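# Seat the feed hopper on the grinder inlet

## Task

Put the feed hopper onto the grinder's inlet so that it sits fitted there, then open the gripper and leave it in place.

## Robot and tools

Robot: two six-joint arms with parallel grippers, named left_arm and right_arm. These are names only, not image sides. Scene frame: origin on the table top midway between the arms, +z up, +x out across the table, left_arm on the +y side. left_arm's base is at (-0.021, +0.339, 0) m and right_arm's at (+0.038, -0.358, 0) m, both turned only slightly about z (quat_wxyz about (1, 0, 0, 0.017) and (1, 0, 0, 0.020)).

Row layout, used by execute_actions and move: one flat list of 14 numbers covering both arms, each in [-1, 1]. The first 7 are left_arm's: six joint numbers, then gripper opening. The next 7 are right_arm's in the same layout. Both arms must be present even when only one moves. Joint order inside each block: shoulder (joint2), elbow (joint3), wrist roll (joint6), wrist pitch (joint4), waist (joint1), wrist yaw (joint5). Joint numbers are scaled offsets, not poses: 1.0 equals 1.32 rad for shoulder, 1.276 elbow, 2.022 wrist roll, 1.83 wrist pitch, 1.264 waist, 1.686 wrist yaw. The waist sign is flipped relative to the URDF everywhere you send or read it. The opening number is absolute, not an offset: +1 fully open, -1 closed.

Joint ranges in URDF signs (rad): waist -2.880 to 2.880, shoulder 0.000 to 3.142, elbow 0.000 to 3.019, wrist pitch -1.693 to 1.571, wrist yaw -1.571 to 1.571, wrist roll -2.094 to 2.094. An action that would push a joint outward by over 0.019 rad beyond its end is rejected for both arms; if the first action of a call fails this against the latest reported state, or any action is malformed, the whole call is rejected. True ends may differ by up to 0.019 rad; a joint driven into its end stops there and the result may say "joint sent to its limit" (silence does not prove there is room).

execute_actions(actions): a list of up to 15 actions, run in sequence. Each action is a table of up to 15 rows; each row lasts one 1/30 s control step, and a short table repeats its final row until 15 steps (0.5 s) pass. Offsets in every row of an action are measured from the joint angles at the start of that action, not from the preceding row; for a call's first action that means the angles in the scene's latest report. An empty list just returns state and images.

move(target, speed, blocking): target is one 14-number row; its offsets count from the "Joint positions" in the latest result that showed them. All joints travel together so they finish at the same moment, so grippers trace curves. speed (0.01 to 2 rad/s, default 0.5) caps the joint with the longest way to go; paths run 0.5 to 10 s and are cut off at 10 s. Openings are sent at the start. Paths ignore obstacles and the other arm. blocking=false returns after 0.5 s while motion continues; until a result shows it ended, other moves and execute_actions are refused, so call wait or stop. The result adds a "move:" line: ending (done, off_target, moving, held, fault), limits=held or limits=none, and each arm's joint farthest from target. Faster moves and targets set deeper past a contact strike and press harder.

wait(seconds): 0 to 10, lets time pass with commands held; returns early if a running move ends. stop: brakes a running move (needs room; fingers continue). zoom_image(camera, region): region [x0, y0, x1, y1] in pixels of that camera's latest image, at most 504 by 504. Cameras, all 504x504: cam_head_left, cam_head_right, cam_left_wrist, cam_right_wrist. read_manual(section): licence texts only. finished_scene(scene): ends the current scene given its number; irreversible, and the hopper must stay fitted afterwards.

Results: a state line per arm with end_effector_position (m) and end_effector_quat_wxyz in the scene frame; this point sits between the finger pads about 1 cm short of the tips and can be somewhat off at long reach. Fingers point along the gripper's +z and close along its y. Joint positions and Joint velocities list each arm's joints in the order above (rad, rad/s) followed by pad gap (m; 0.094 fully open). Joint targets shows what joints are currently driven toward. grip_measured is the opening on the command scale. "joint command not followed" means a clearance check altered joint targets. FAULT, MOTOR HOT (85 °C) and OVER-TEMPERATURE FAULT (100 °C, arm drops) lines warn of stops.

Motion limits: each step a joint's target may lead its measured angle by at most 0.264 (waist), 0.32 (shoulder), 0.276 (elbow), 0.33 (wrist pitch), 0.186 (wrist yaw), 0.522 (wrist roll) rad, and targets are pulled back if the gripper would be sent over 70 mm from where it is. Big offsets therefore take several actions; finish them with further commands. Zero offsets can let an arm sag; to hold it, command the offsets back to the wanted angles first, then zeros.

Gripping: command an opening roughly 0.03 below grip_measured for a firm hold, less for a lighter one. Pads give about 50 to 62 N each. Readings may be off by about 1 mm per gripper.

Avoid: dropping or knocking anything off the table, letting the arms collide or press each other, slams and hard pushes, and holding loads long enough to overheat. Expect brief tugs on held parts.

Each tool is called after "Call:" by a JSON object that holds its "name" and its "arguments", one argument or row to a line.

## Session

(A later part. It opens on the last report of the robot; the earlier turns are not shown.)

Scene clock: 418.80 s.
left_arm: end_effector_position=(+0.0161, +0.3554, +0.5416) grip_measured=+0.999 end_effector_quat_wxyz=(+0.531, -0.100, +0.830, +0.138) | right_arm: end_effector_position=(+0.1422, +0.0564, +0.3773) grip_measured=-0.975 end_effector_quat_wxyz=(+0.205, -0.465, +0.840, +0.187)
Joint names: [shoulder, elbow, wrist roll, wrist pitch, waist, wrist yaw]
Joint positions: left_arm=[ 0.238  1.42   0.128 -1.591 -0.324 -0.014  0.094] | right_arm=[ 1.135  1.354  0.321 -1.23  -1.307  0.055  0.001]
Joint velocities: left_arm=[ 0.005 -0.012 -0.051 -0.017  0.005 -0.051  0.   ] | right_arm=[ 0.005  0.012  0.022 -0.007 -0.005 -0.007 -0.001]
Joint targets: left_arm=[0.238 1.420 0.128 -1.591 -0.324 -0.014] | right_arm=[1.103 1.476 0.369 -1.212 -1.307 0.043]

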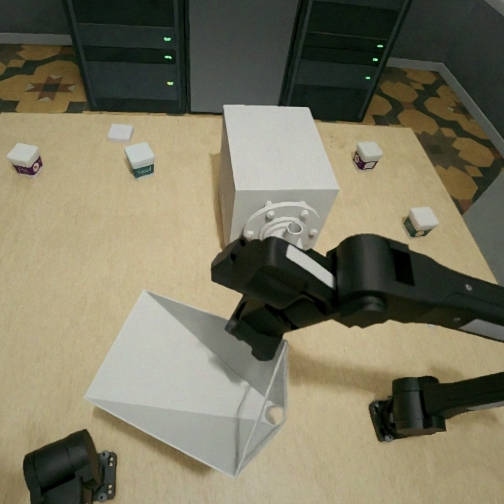

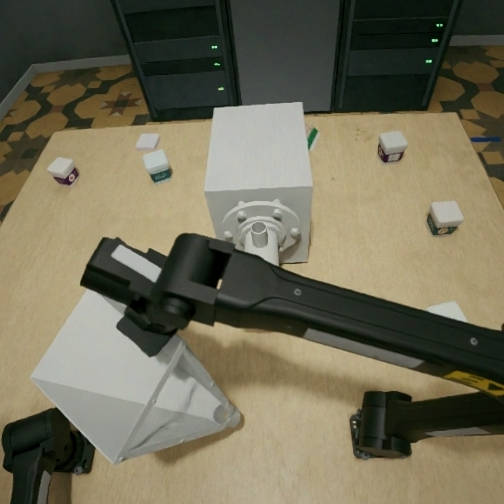

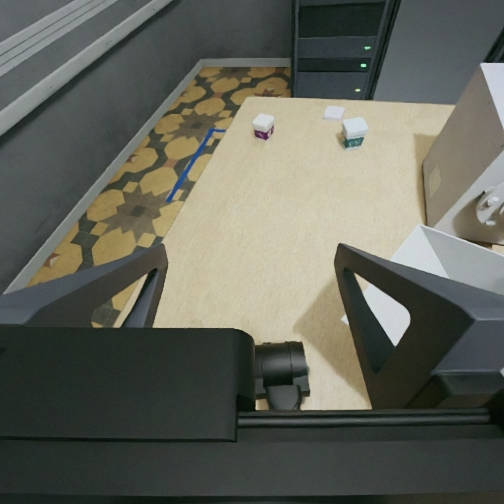

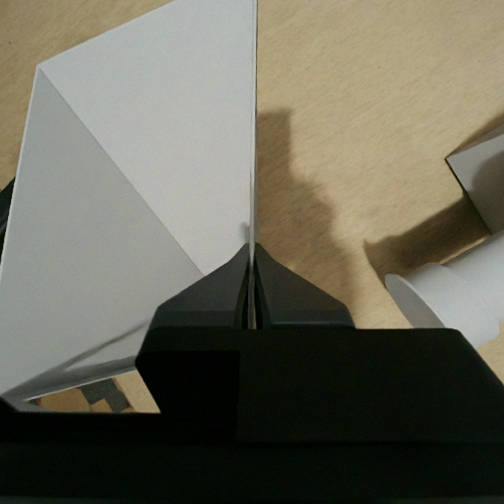

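Call:
{"name": "execute_actions", "arguments": {
  "actions": [
    [[0,0,0,0,0,0,1,-0.12,0.065,0.03,-0.01,0,-0.015,-1]],
    [[0,0,0,0,0,0,1,-0.12,0.065,0.03,-0.01,0,-0.015,-1]],
    [[0,0,0,0,0,0,1,-0.12,0.065,0.03,-0.015,0,-0.015,-1]],
    [[0,0,0,0,0,0,1,-0.12,0.065,0.03,-0.015,0,-0.015,-1]],
    [[0,0,0,0,0,0,1,0,0.16,0.03,-0.01,0,-0.015,-1]],
    [[0,0,0,0,0,0,1,0.02,0.16,0.03,0,0,-0.015,-1]],
    [[0,0,0,0,0,0,1,0.02,0.16,0.03,0.01,0,-0.015,-1]],
    [[0,0,0,0,0,0,1,0.02,0.16,0.03,0.01,0,-0.015,-1]]
  ]
}}

Scene clock: 433.33 s.
left_arm: end_effector_position=(+0.0161, +0.3554, +0.5416) grip_measured=+0.999 end_effector_quat_wxyz=(+0.531, -0.100, +0.830, +0.138) | right_arm: end_effector_position=(+0.0881, -0.1209, +0.5935) grip_measured=-0.975 end_effector_quat_wxyz=(+0.269, -0.445, +0.793, +0.318)
Joint names: [shoulder, elbow, wrist roll, wrist pitch, waist, wrist yaw]
Joint positions: left_arm=[ 0.238  1.42   0.128 -1.591 -0.324 -0.014  0.094] | right_arm=[ 0.831  1.726  0.337 -1.606 -1.307 -0.024  0.001]
Joint velocities: left_arm=[-0.005 -0.012 -0.051 -0.007  0.005 -0.022 -0.   ] | right_arm=[-0.005 -0.002 -0.037  0.012 -0.005  0.007  0.001]
Joint targets: left_arm=[0.238 1.420 0.128 -1.591 -0.324 -0.014] | right_arm=[0.804 1.831 0.397 -1.558 -1.307 -0.039]

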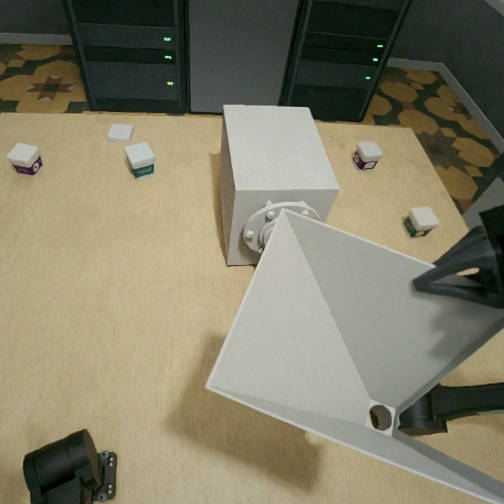

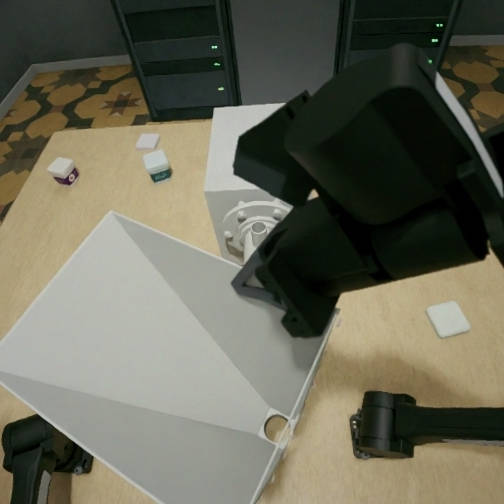

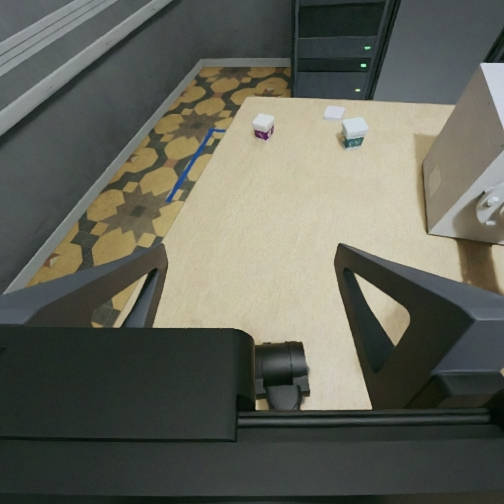

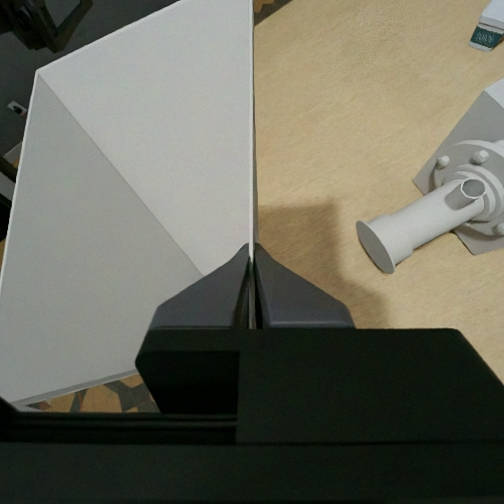

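Call:
{"name": "execute_actions", "arguments": {
  "actions": [
    [[0.07,-0.11,-0.02,0.187,0.05,0,1,-0.01,0.05,0.03,0.025,0.06,-0.006,-1]],
    [[0.07,-0.11,-0.02,0.187,0.05,0,1,-0.01,0.05,0.03,0.025,0.1,-0.006,-1]],
    [[0.07,-0.11,-0.02,0.187,0.1,0,1,-0.01,0.05,0.03,0.025,0.11,-0.006,-1]],
    [[0.07,-0.11,-0.02,0.187,0.15,0,1,-0.01,0.05,0.03,0.025,0.11,-0.006,-1]],
    [[0.07,-0.11,0,0.187,0.15,0,1,0.03,0.14,0.03,0.025,0.11,-0.006,-1]],
    [[0.07,-0.11,0,0.187,0.15,0,1,0.03,0.14,0.03,0.025,0.11,-0.006,-1]],
    [[0.07,-0.11,0,0.187,0.15,0,1,0.03,0.14,0.04,0.025,0.1,-0.006,-1]],
    [[0.07,-0.11,0,0.187,0.15,0,1,0.03,0.06,0.04,0.05,0.07,-0.006,-1]]
  ]
}}

Scene clock: 448.90 s.
left_arm: end_effector_position=(+0.2293, +0.0354, +0.2143) grip_measured=+0.999 end_effector_quat_wxyz=(+0.661, +0.299, +0.618, -0.302) | right_arm: end_effector_position=(+0.4047, -0.2327, +0.5833) grip_measured=-0.974 end_effector_quat_wxyz=(+0.324, +0.030, +0.938, +0.123)
Joint names: [shoulder, elbow, wrist roll, wrist pitch, waist, wrist yaw]
Joint positions: left_arm=[ 1.096  0.201  0.022  0.951  0.918 -0.005  0.094] | right_arm=[ 1.204  1.959  0.395 -1.619 -0.288 -0.002  0.001]
Joint velocities: left_arm=[ 0.005  0.002  0.037 -0.002  0.005  0.007  0.   ] | right_arm=[-0.015  0.002  0.051  0.002  0.005  0.037  0.   ]
Joint targets: left_arm=[1.089 0.213 0.022 0.974 0.908 -0.008] | right_arm=[1.145 2.036 0.455 -1.547 -0.295 -0.019]

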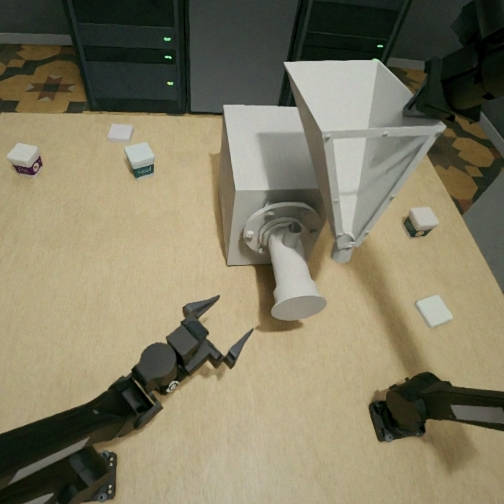

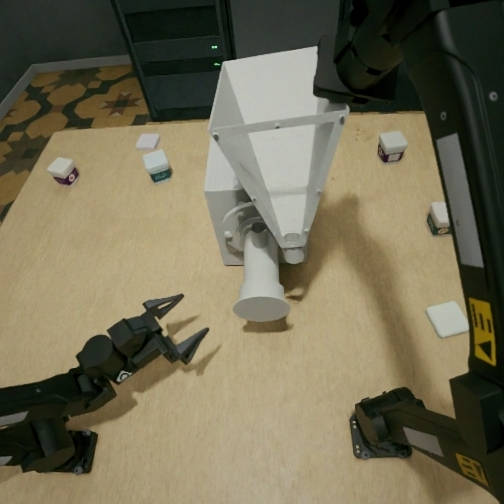

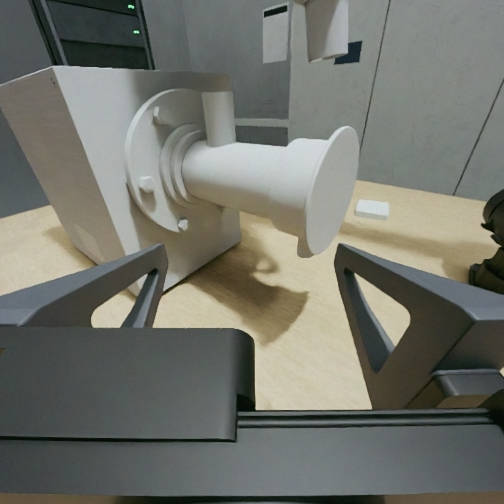

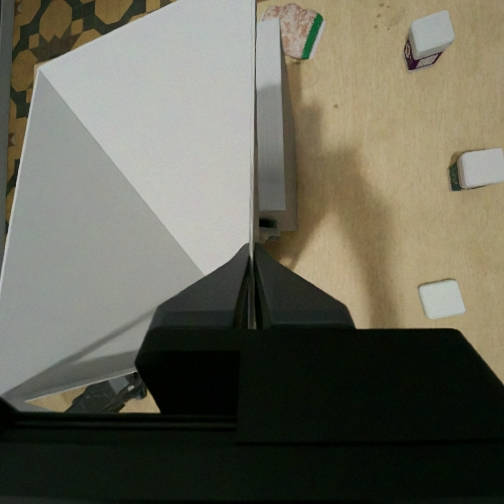

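Call:
{"name": "execute_actions", "arguments": {
  "actions": [
    [[0,0.02,0,0.12,-0.05,0,1,-0.03,0.05,0.025,0.078,-0.033,-0.01,-1]],
    [[0,0.02,0,0.12,-0.05,0,1,-0.03,0.05,0.025,0.078,-0.033,-0.01,-1]],
    [[0,0.02,0,0,0,0,1,0,0.11,0.025,0.078,0,-0.01,-1]],
    [[0,0.02,0,0,0,0,1,0,0.05,0.025,0.03,0,-0.01,-1]]
  ]
}}

Scene clock: 457.23 s.
left_arm: end_effector_position=(+0.2471, +0.0833, +0.3109) grip_measured=+0.999 end_effector_quat_wxyz=(+0.792, +0.201, +0.488, -0.307) | right_arm: end_effector_position=(+0.4666, -0.1720, +0.5768) grip_measured=-0.974 end_effector_quat_wxyz=(+0.360, -0.022, +0.921, +0.149)
Joint names: [shoulder, elbow, wrist roll, wrist pitch, waist, wrist yaw]
Joint positions: left_arm=[ 1.095  0.208  0.022  1.345  0.797 -0.003  0.094] | right_arm=[ 1.308  1.968  0.362 -1.432 -0.367 -0.006  0.001]
Joint velocities: left_arm=[-0.015 -0.007 -0.007 -0.017  0.015  0.007 -0.001] | right_arm=[-0.015 -0.012 -0.007  0.012  0.015 -0.007 -0.   ]
Joint targets: left_arm=[1.095 0.233 0.022 1.345 0.797 -0.003] | right_arm=[1.257 2.032 0.415 -1.377 -0.367 -0.022]

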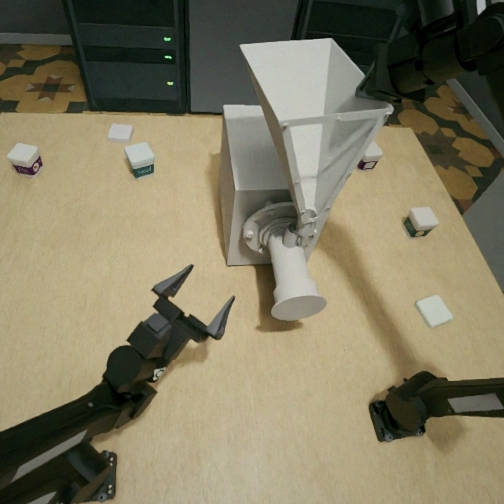

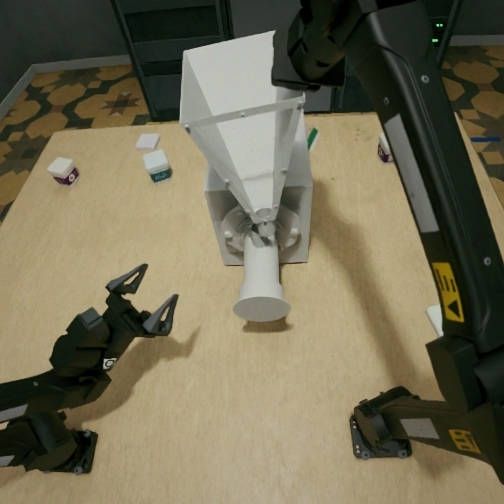

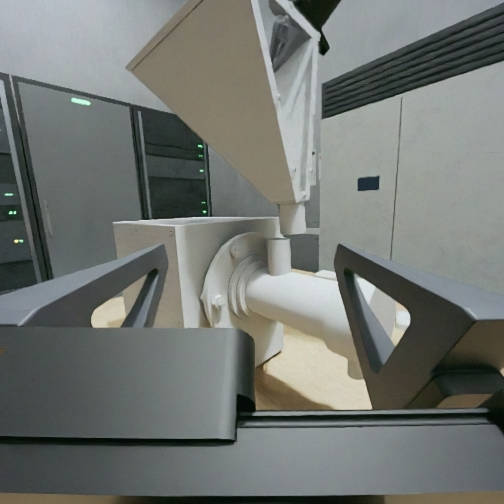

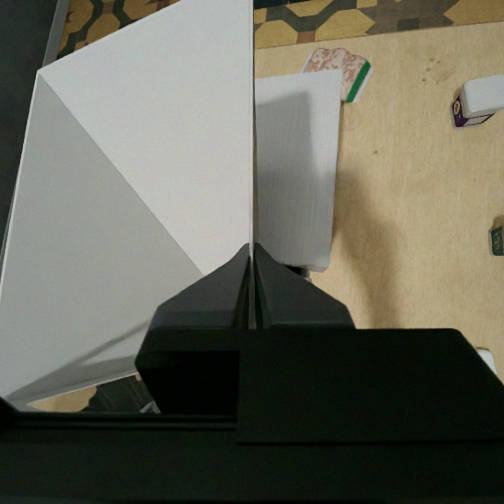

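Call:
{"name": "execute_actions", "arguments": {
  "actions": [
    [[0,0.02,0,0,0,0,1,-0.035,0.045,0.048,0.064,0,-0.01,-1]]
  ]
}}

Call:
{"name": "zoom_image", "arguments": {
  "camera": "cam_left_wrist",
  "region": [220, 170, 340, 290]
}}

Call:
{"name": "zoom_image", "arguments": {
  "camera": "cam_head_right",
  "region": [210, 170, 310, 270]
}}

Scene clock: 470.23 s.
left_arm: end_effector_position=(+0.2471, +0.0833, +0.3109) grip_measured=+0.999 end_effector_quat_wxyz=(+0.792, +0.201, +0.488, -0.307) | right_arm: end_effector_position=(+0.4721, -0.1695, +0.5833) grip_measured=-0.974 end_effector_quat_wxyz=(+0.373, -0.009, +0.914, +0.161)
Joint names: [shoulder, elbow, wrist roll, wrist pitch, waist, wrist yaw]
Joint positions: left_arm=[ 1.095  0.208  0.022  1.345  0.797 -0.003  0.094] | right_arm=[ 1.308  1.968  0.391 -1.396 -0.367 -0.007  0.001]
Joint velocities: left_arm=[-0.015  0.002 -0.007 -0.007 -0.005 -0.007  0.   ] | right_arm=[-0.015 -0.002 -0.007 -0.002 -0.005 -0.007  0.   ]
Joint targets: left_arm=[1.095 0.233 0.022 1.345 0.797 -0.003] | right_arm=[1.261 2.026 0.459 -1.315 -0.367 -0.023]

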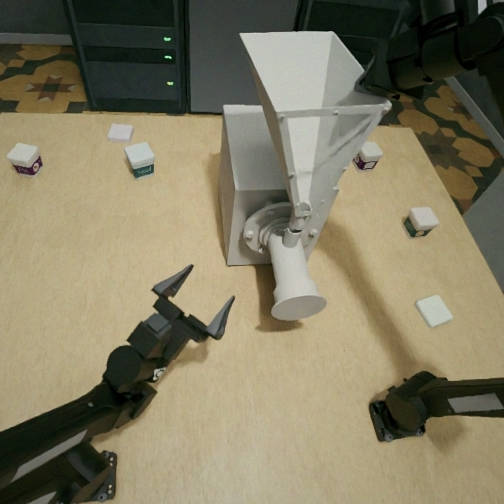

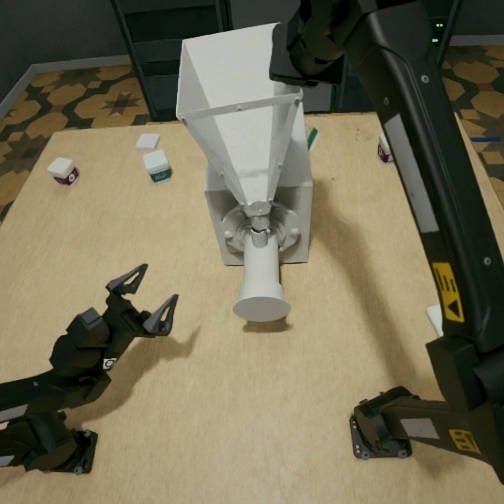

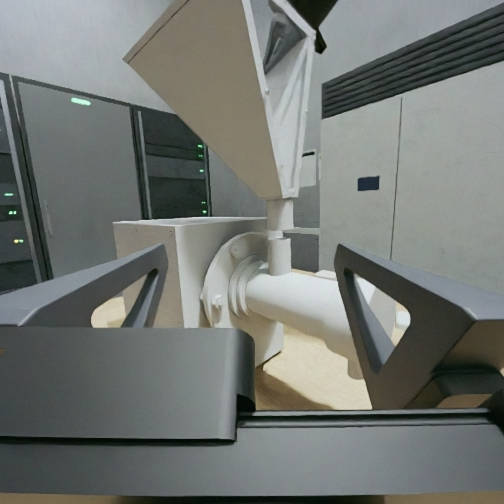

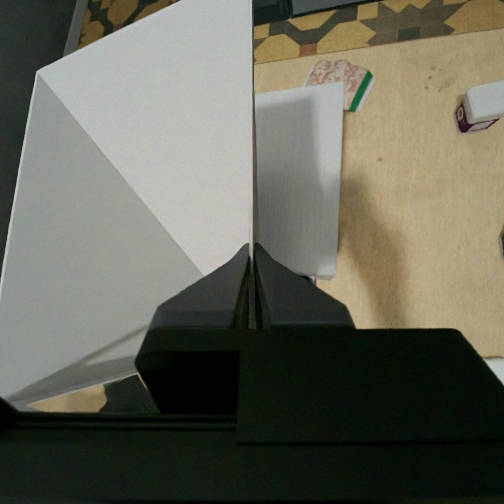

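Region (220, 170, 340, 290) of cam_left_wrist's 504x504 image, scaled by 4.200, with more detail than that image has.

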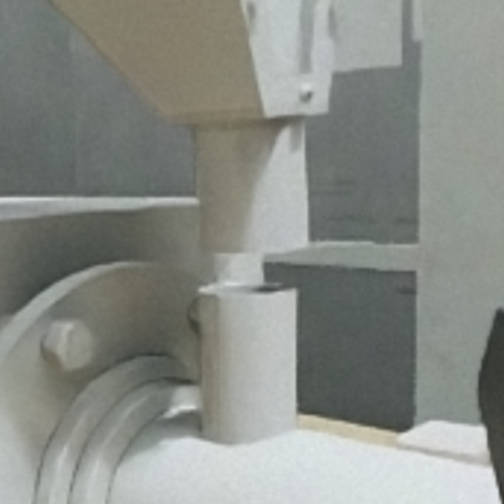

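Region (210, 170, 310, 270) of cam_head_right's 504x504 image, scaled by 5.040, with more detail than that image has.

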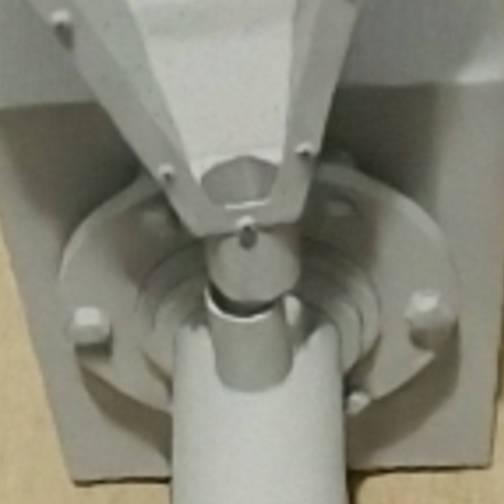

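Call:
{"name": "execute_actions", "arguments": {
  "actions": [
    [[0,0.02,0,0,0,0,1,-0.075,0,0.052,0.064,0.015,-0.01,-1]]
  ]
}}

Call:
{"name": "zoom_image", "arguments": {
  "camera": "cam_left_wrist",
  "region": [220, 170, 340, 290]
}}

Call:
{"name": "zoom_image", "arguments": {
  "camera": "cam_head_right",
  "region": [210, 170, 310, 270]
}}

Scene clock: 478.83 s.
left_arm: end_effector_position=(+0.2471, +0.0833, +0.3109) grip_measured=+0.999 end_effector_quat_wxyz=(+0.792, +0.201, +0.488, -0.307) | right_arm: end_effector_position=(+0.4745, -0.1740, +0.5702) grip_measured=-0.974 end_effector_quat_wxyz=(+0.368, +0.009, +0.915, +0.163)
Joint names: [shoulder, elbow, wrist roll, wrist pitch, waist, wrist yaw]
Joint positions: left_arm=[ 1.095  0.208  0.022  1.345  0.797 -0.003  0.094] | right_arm=[ 1.29   1.915  0.419 -1.367 -0.356 -0.007  0.001]
Joint velocities: left_arm=[-0.005 -0.007 -0.066  0.002  0.015  0.007  0.   ] | right_arm=[-0.005 -0.007 -0.022 -0.017  0.015  0.007  0.   ]
Joint targets: left_arm=[1.095 0.233 0.022 1.345 0.797 -0.003] | right_arm=[1.216 1.963 0.489 -1.287 -0.348 -0.022]

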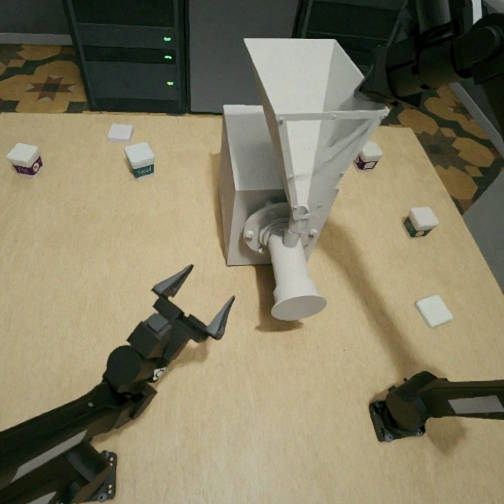

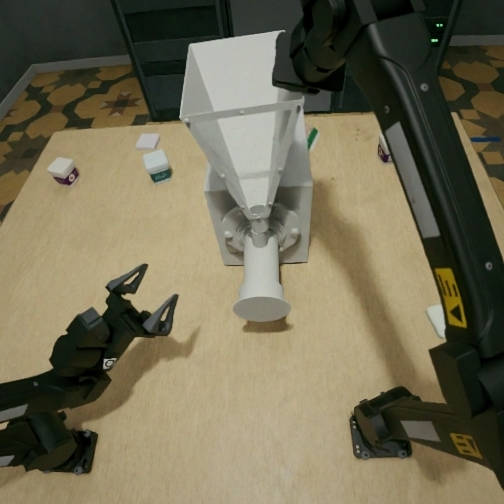

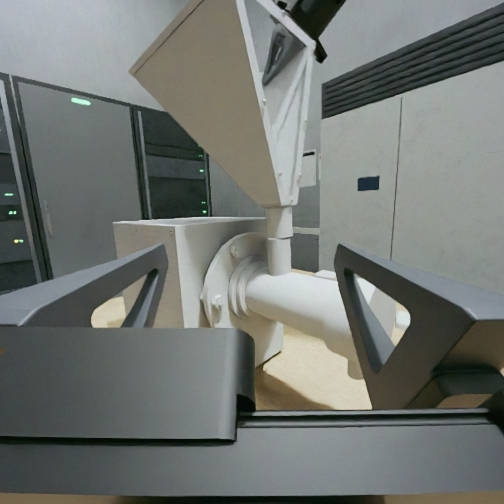

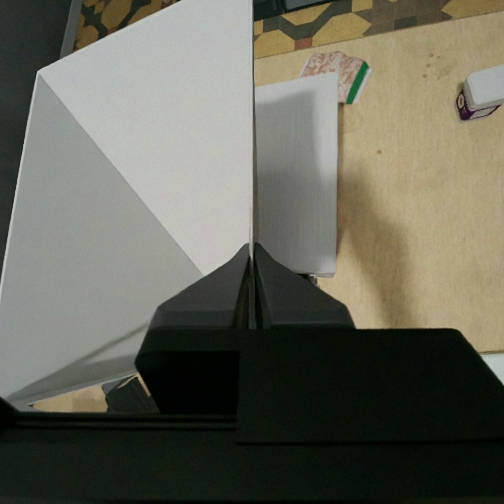

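Region (220, 170, 340, 290) of cam_left_wrist's 504x504 image, scaled by 4.200, with more detail than that image has.

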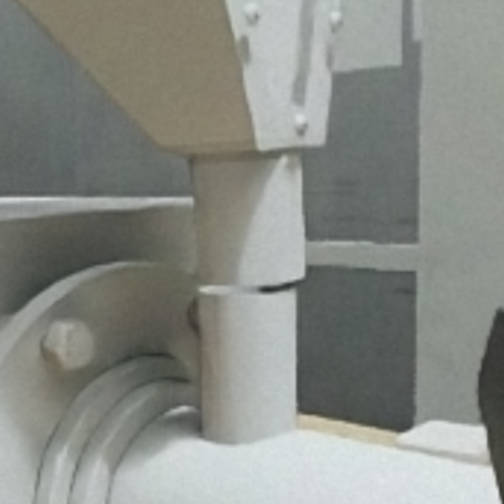

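Region (210, 170, 310, 270) of cam_head_right's 504x504 image, scaled by 5.040, with more detail than that image has.

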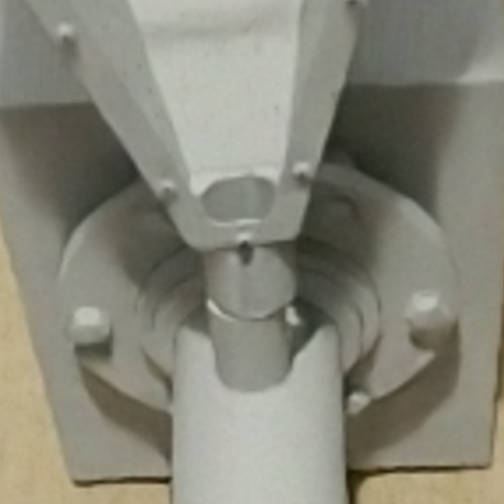

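Call:
{"name": "execute_actions", "arguments": {
  "actions": [
    [[0,0.02,0,0,0,0,1,-0.085,-0.012,0.04,0.066,0,-0.01,-1]],
    [[0,0.02,0,0,0,0,1,-0.08,-0.01,0.03,0.066,0,-0.01,-1]]
  ]
}}

Call:
{"name": "zoom_image", "arguments": {
  "camera": "cam_left_wrist",
  "region": [220, 170, 340, 290]
}}

Call:
{"name": "zoom_image", "arguments": {
  "camera": "cam_head_right",
  "region": [210, 170, 310, 270]
}}

Scene clock: 493.27 s.
left_arm: end_effector_position=(+0.2471, +0.0833, +0.3109) grip_measured=+0.999 end_effector_quat_wxyz=(+0.792, +0.201, +0.488, -0.307) | right_arm: end_effector_position=(+0.4559, -0.1820, +0.5673) grip_measured=-0.974 end_effector_quat_wxyz=(+0.388, +0.014, +0.905, +0.176)
Joint names: [shoulder, elbow, wrist roll, wrist pitch, waist, wrist yaw]
Joint positions: left_arm=[ 1.095  0.208  0.022  1.345  0.797 -0.003  0.094] | right_arm=[ 1.201  1.802  0.432 -1.292 -0.354 -0.011  0.001]
Joint velocities: left_arm=[-0.005  0.017 -0.007  0.017 -0.015 -0.037  0.001] | right_arm=[ 0.005 -0.017 -0.007  0.002  0.005 -0.081 -0.001]
Joint targets: left_arm=[1.095 0.233 0.022 1.345 0.797 -0.003] | right_arm=[1.145 1.844 0.493 -1.205 -0.355 -0.025]

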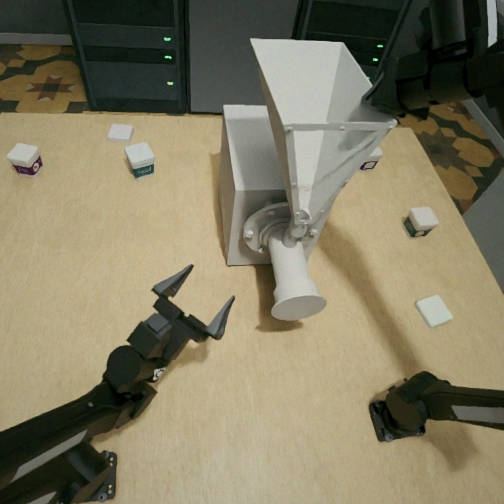

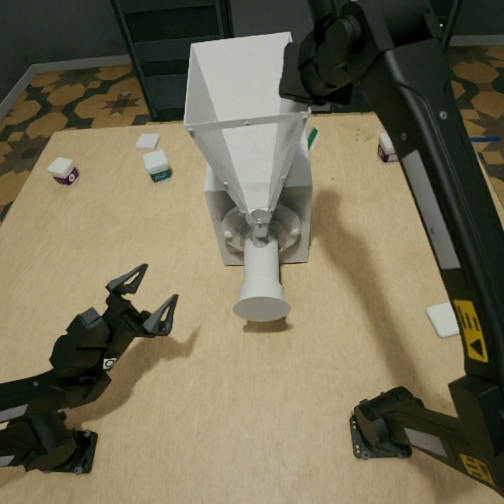

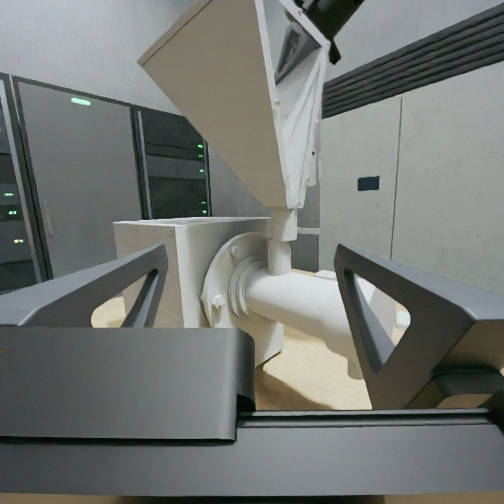

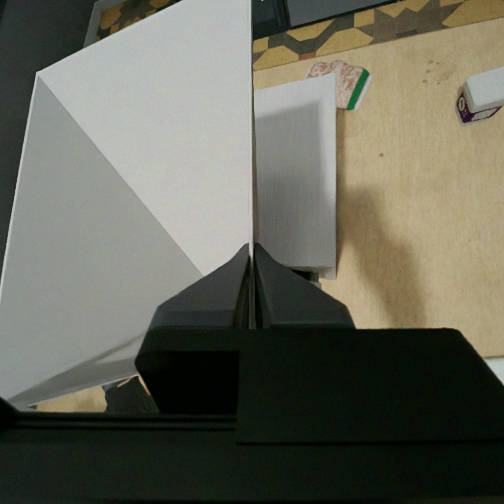

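Region (220, 170, 340, 290) of cam_left_wrist's 504x504 image, scaled by 4.200, with more detail than that image has.

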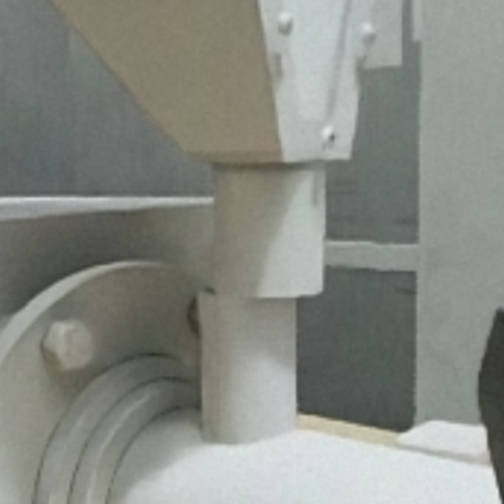

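Region (210, 170, 310, 270) of cam_head_right's 504x504 image, scaled by 5.040, with more detail than that image has.

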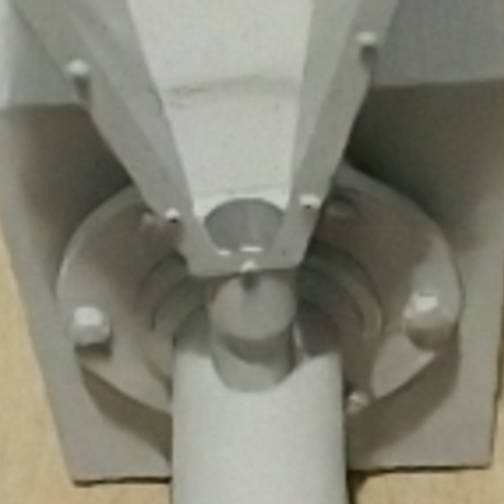

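Call:
{"name": "execute_actions", "arguments": {
  "actions": [
    [[0,0.02,0,0,0,0,1,-0.015,0.105,0.03,0.03,0,-0.008,-1]]
  ]
}}

Call:
{"name": "zoom_image", "arguments": {
  "camera": "cam_left_wrist",
  "region": [220, 170, 340, 290]
}}

Call:
{"name": "zoom_image", "arguments": {
  "camera": "cam_head_right",
  "region": [210, 170, 310, 270]
}}

Scene clock: 501.27 s.
left_arm: end_effector_position=(+0.2471, +0.0833, +0.3109) grip_measured=+0.999 end_effector_quat_wxyz=(+0.792, +0.201, +0.488, -0.307) | right_arm: end_effector_position=(+0.4569, -0.1816, +0.5670) grip_measured=-0.974 end_effector_quat_wxyz=(+0.388, +0.014, +0.905, +0.175)
Joint names: [shoulder, elbow, wrist roll, wrist pitch, waist, wrist yaw]
Joint positions: left_arm=[ 1.095  0.208  0.022  1.345  0.797 -0.003  0.094] | right_arm=[ 1.204  1.804  0.43  -1.292 -0.354 -0.011  0.001]
Joint velocities: left_arm=[ 0.015 -0.007 -0.007  0.007  0.005  0.007 -0.   ] | right_arm=[ 0.005  0.002 -0.037  0.002 -0.005 -0.037 -0.   ]
Joint targets: left_arm=[1.095 0.233 0.022 1.345 0.797 -0.003] | right_arm=[1.184 1.924 0.486 -1.243 -0.354 -0.023]

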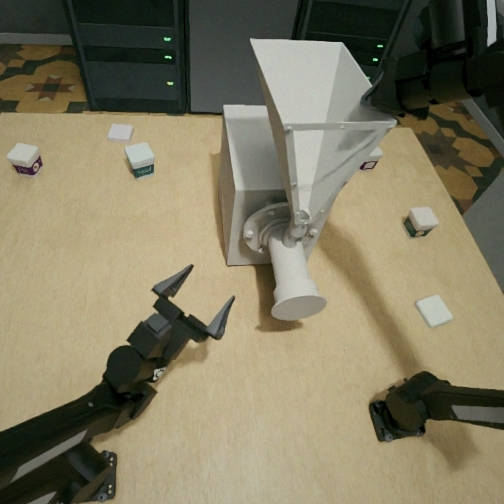

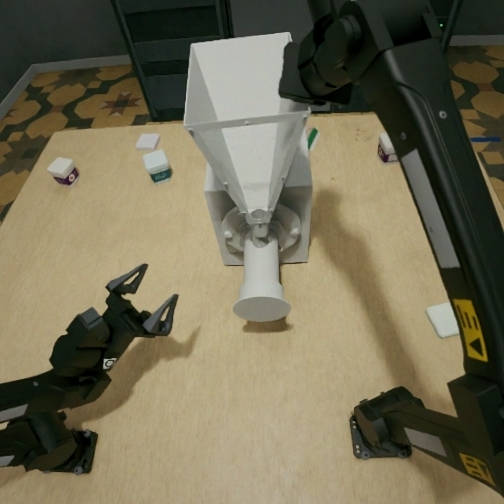

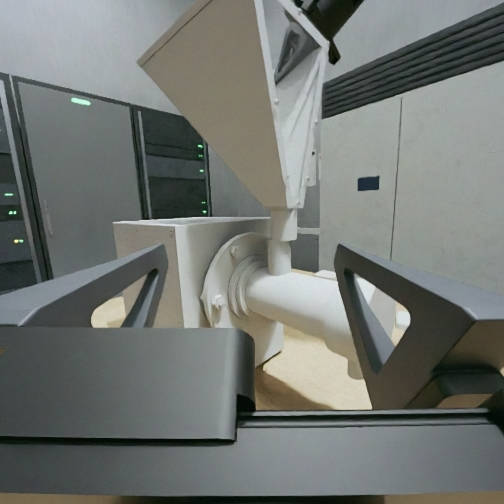

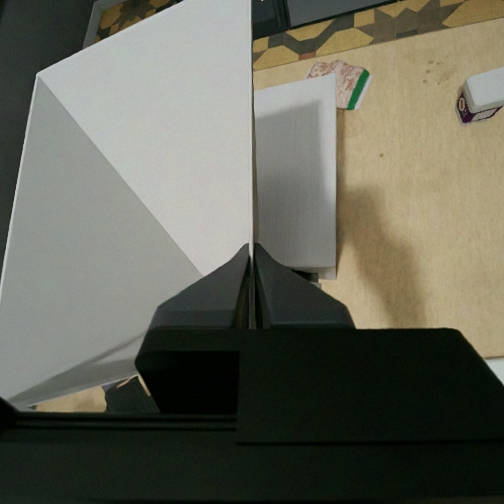

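Region (220, 170, 340, 290) of cam_left_wrist's 504x504 image, scaled by 4.200, with more detail than that image has.

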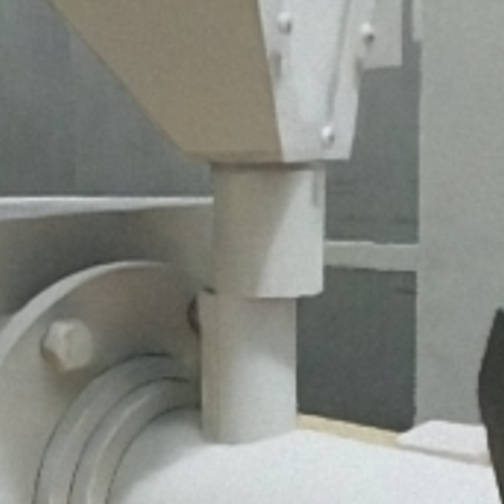

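Region (210, 170, 310, 270) of cam_head_right's 504x504 image, scaled by 5.040, with more detail than that image has.

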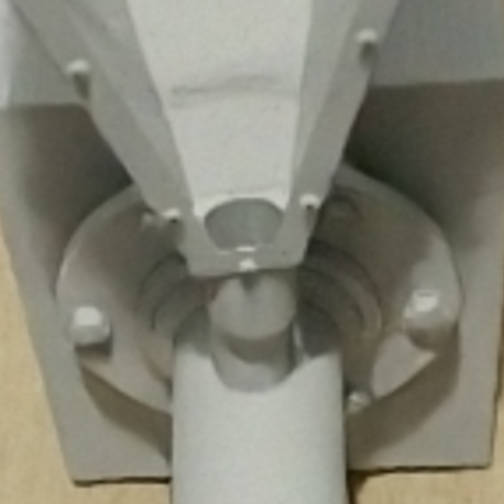

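Slide with the wrist while bearing lightly down.

Call:
{"name": "execute_actions", "arguments": {
  "actions": [
    [[0,0.02,0,0,0,0,1,-0.012,0.06,0.028,0.058,0,-0.008,-1]]
  ]
}}

Call:
{"name": "zoom_image", "arguments": {
  "camera": "cam_left_wrist",
  "region": [220, 170, 340, 290]
}}

Call:
{"name": "zoom_image", "arguments": {
  "camera": "cam_head_right",
  "region": [210, 170, 310, 270]
}}

Scene clock: 510.00 s.
left_arm: end_effector_position=(+0.2471, +0.0833, +0.3109) grip_measured=+0.999 end_effector_quat_wxyz=(+0.792, +0.201, +0.488, -0.307) | right_arm: end_effector_position=(+0.4610, -0.1793, +0.5664) grip_measured=-0.974 end_effector_quat_wxyz=(+0.389, +0.013, +0.904, +0.177)
Joint names: [shoulder, elbow, wrist roll, wrist pitch, waist, wrist yaw]
Joint positions: left_arm=[ 1.095  0.208  0.022  1.345  0.797 -0.003  0.094] | right_arm=[ 1.211  1.804  0.43  -1.28  -0.354 -0.014  0.001]
Joint velocities: left_arm=[-0.005  0.007  0.022 -0.007  0.005 -0.007  0.   ] | right_arm=[ 0.005  0.002  0.022 -0.002 -0.005  0.037 -0.   ]
Joint targets: left_arm=[1.095 0.233 0.022 1.345 0.797 -0.003] | right_arm=[1.188 1.881 0.487 -1.186 -0.354 -0.025]

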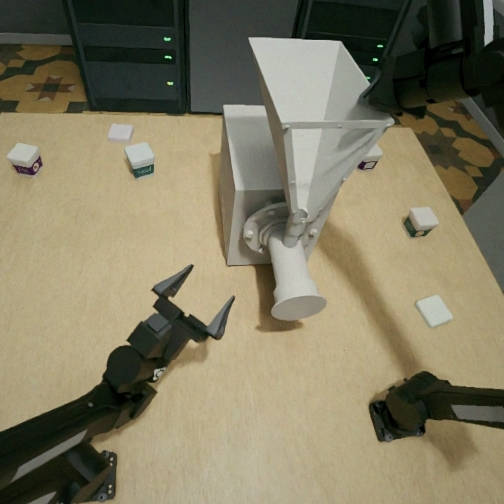

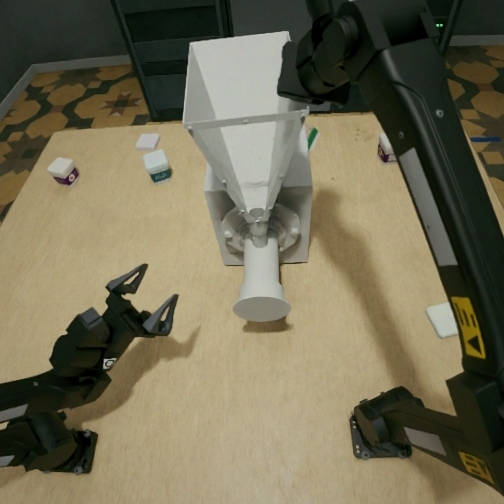

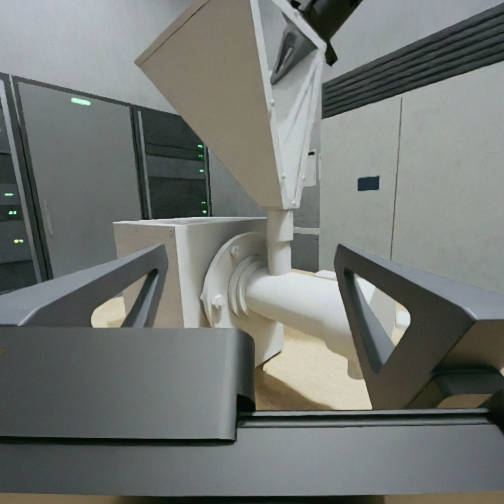

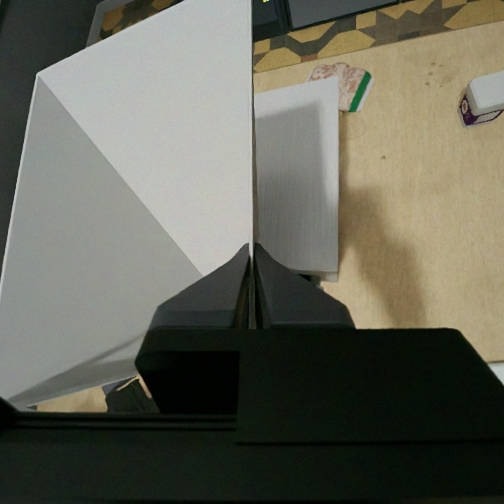

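Region (220, 170, 340, 290) of cam_left_wrist's 504x504 image, scaled by 4.200, with more detail than that image has.

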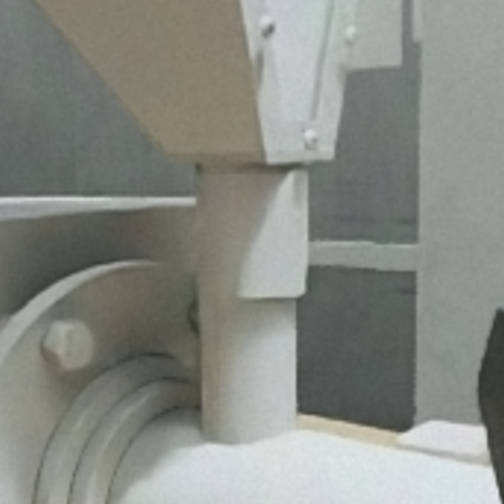

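Region (210, 170, 310, 270) of cam_head_right's 504x504 image, scaled by 5.040, with more detail than that image has.

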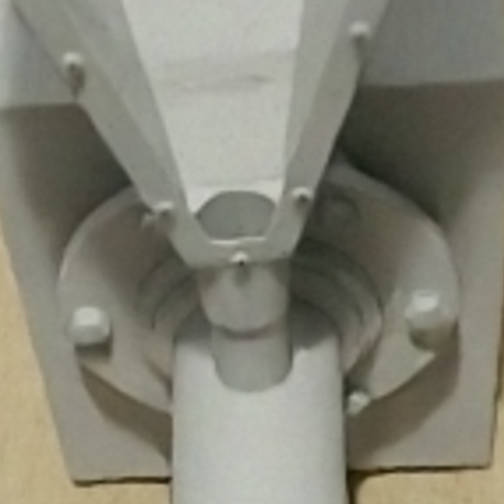

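About 2–3 mm left; turn the waist slightly right.

Call:
{"name": "execute_actions", "arguments": {
  "actions": [
    [[0,0.02,0,0,0,0,1,-0.015,0.06,0.028,0.053,0.013,-0.006,-1]],
    [[0,0.02,0,0,0,0,1,-0.03,0.025,0.028,0.05,0.004,-0.006,-1]]
  ]
}}

Call:
{"name": "zoom_image", "arguments": {
  "camera": "cam_left_wrist",
  "region": [220, 170, 340, 290]
}}

Call:
{"name": "zoom_image", "arguments": {
  "camera": "cam_head_right",
  "region": [210, 170, 310, 270]
}}

Scene clock: 519.37 s.
left_arm: end_effector_position=(+0.2471, +0.0833, +0.3109) grip_measured=+0.999 end_effector_quat_wxyz=(+0.792, +0.201, +0.488, -0.307) | right_arm: end_effector_position=(+0.4690, -0.1779, +0.5506) grip_measured=-0.974 end_effector_quat_wxyz=(+0.376, +0.015, +0.910, +0.172)
Joint names: [shoulder, elbow, wrist roll, wrist pitch, waist, wrist yaw]
Joint positions: left_arm=[ 1.095  0.208  0.022  1.345  0.797 -0.003  0.094] | right_arm=[ 1.226  1.785  0.43  -1.277 -0.349 -0.016  0.001]
Joint velocities: left_arm=[-0.015 -0.002 -0.022 -0.002  0.005  0.051 -0.   ] | right_arm=[0.005 0.007 0.022 0.002 0.015 0.022 0.001]
Joint targets: left_arm=[1.095 0.233 0.022 1.345 0.797 -0.003] | right_arm=[1.185 1.836 0.487 -1.187 -0.344 -0.027]

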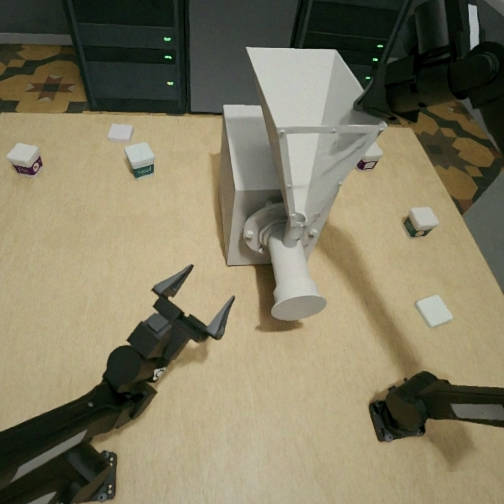

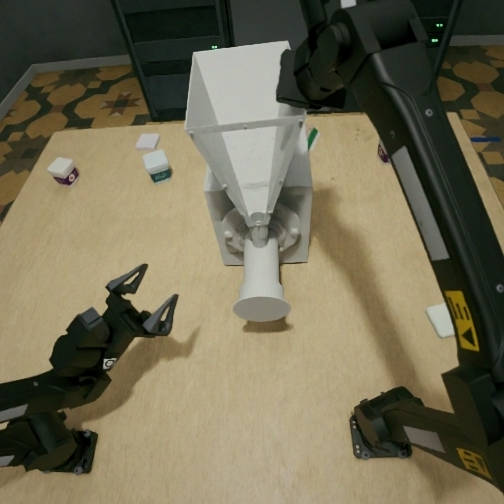

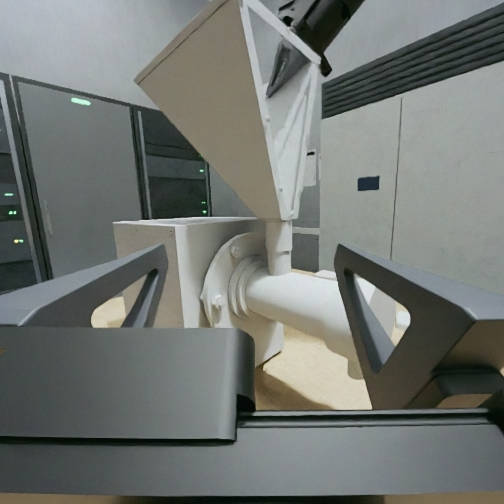

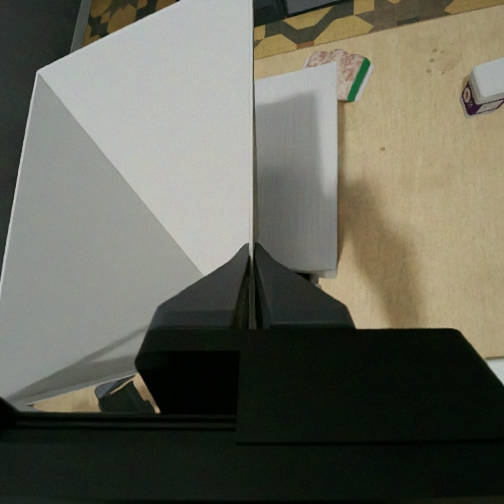

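Region (220, 170, 340, 290) of cam_left_wrist's 504x504 image, scaled by 4.200, with more detail than that image has.

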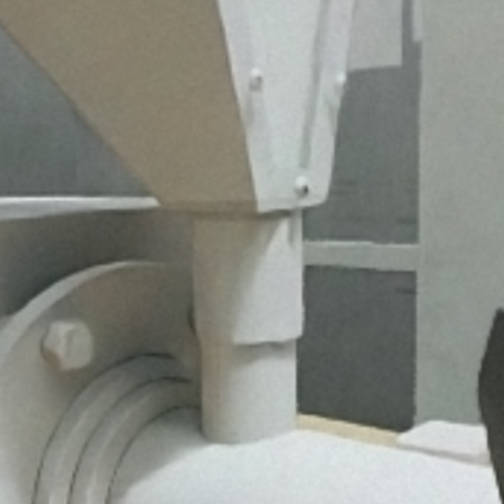

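Region (210, 170, 310, 270) of cam_head_right's 504x504 image, scaled by 5.040, with more detail than that image has.

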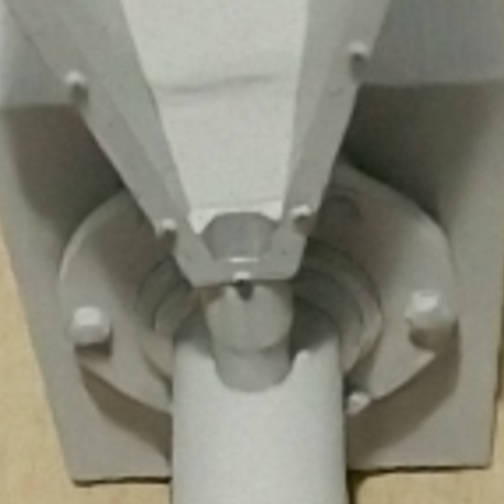

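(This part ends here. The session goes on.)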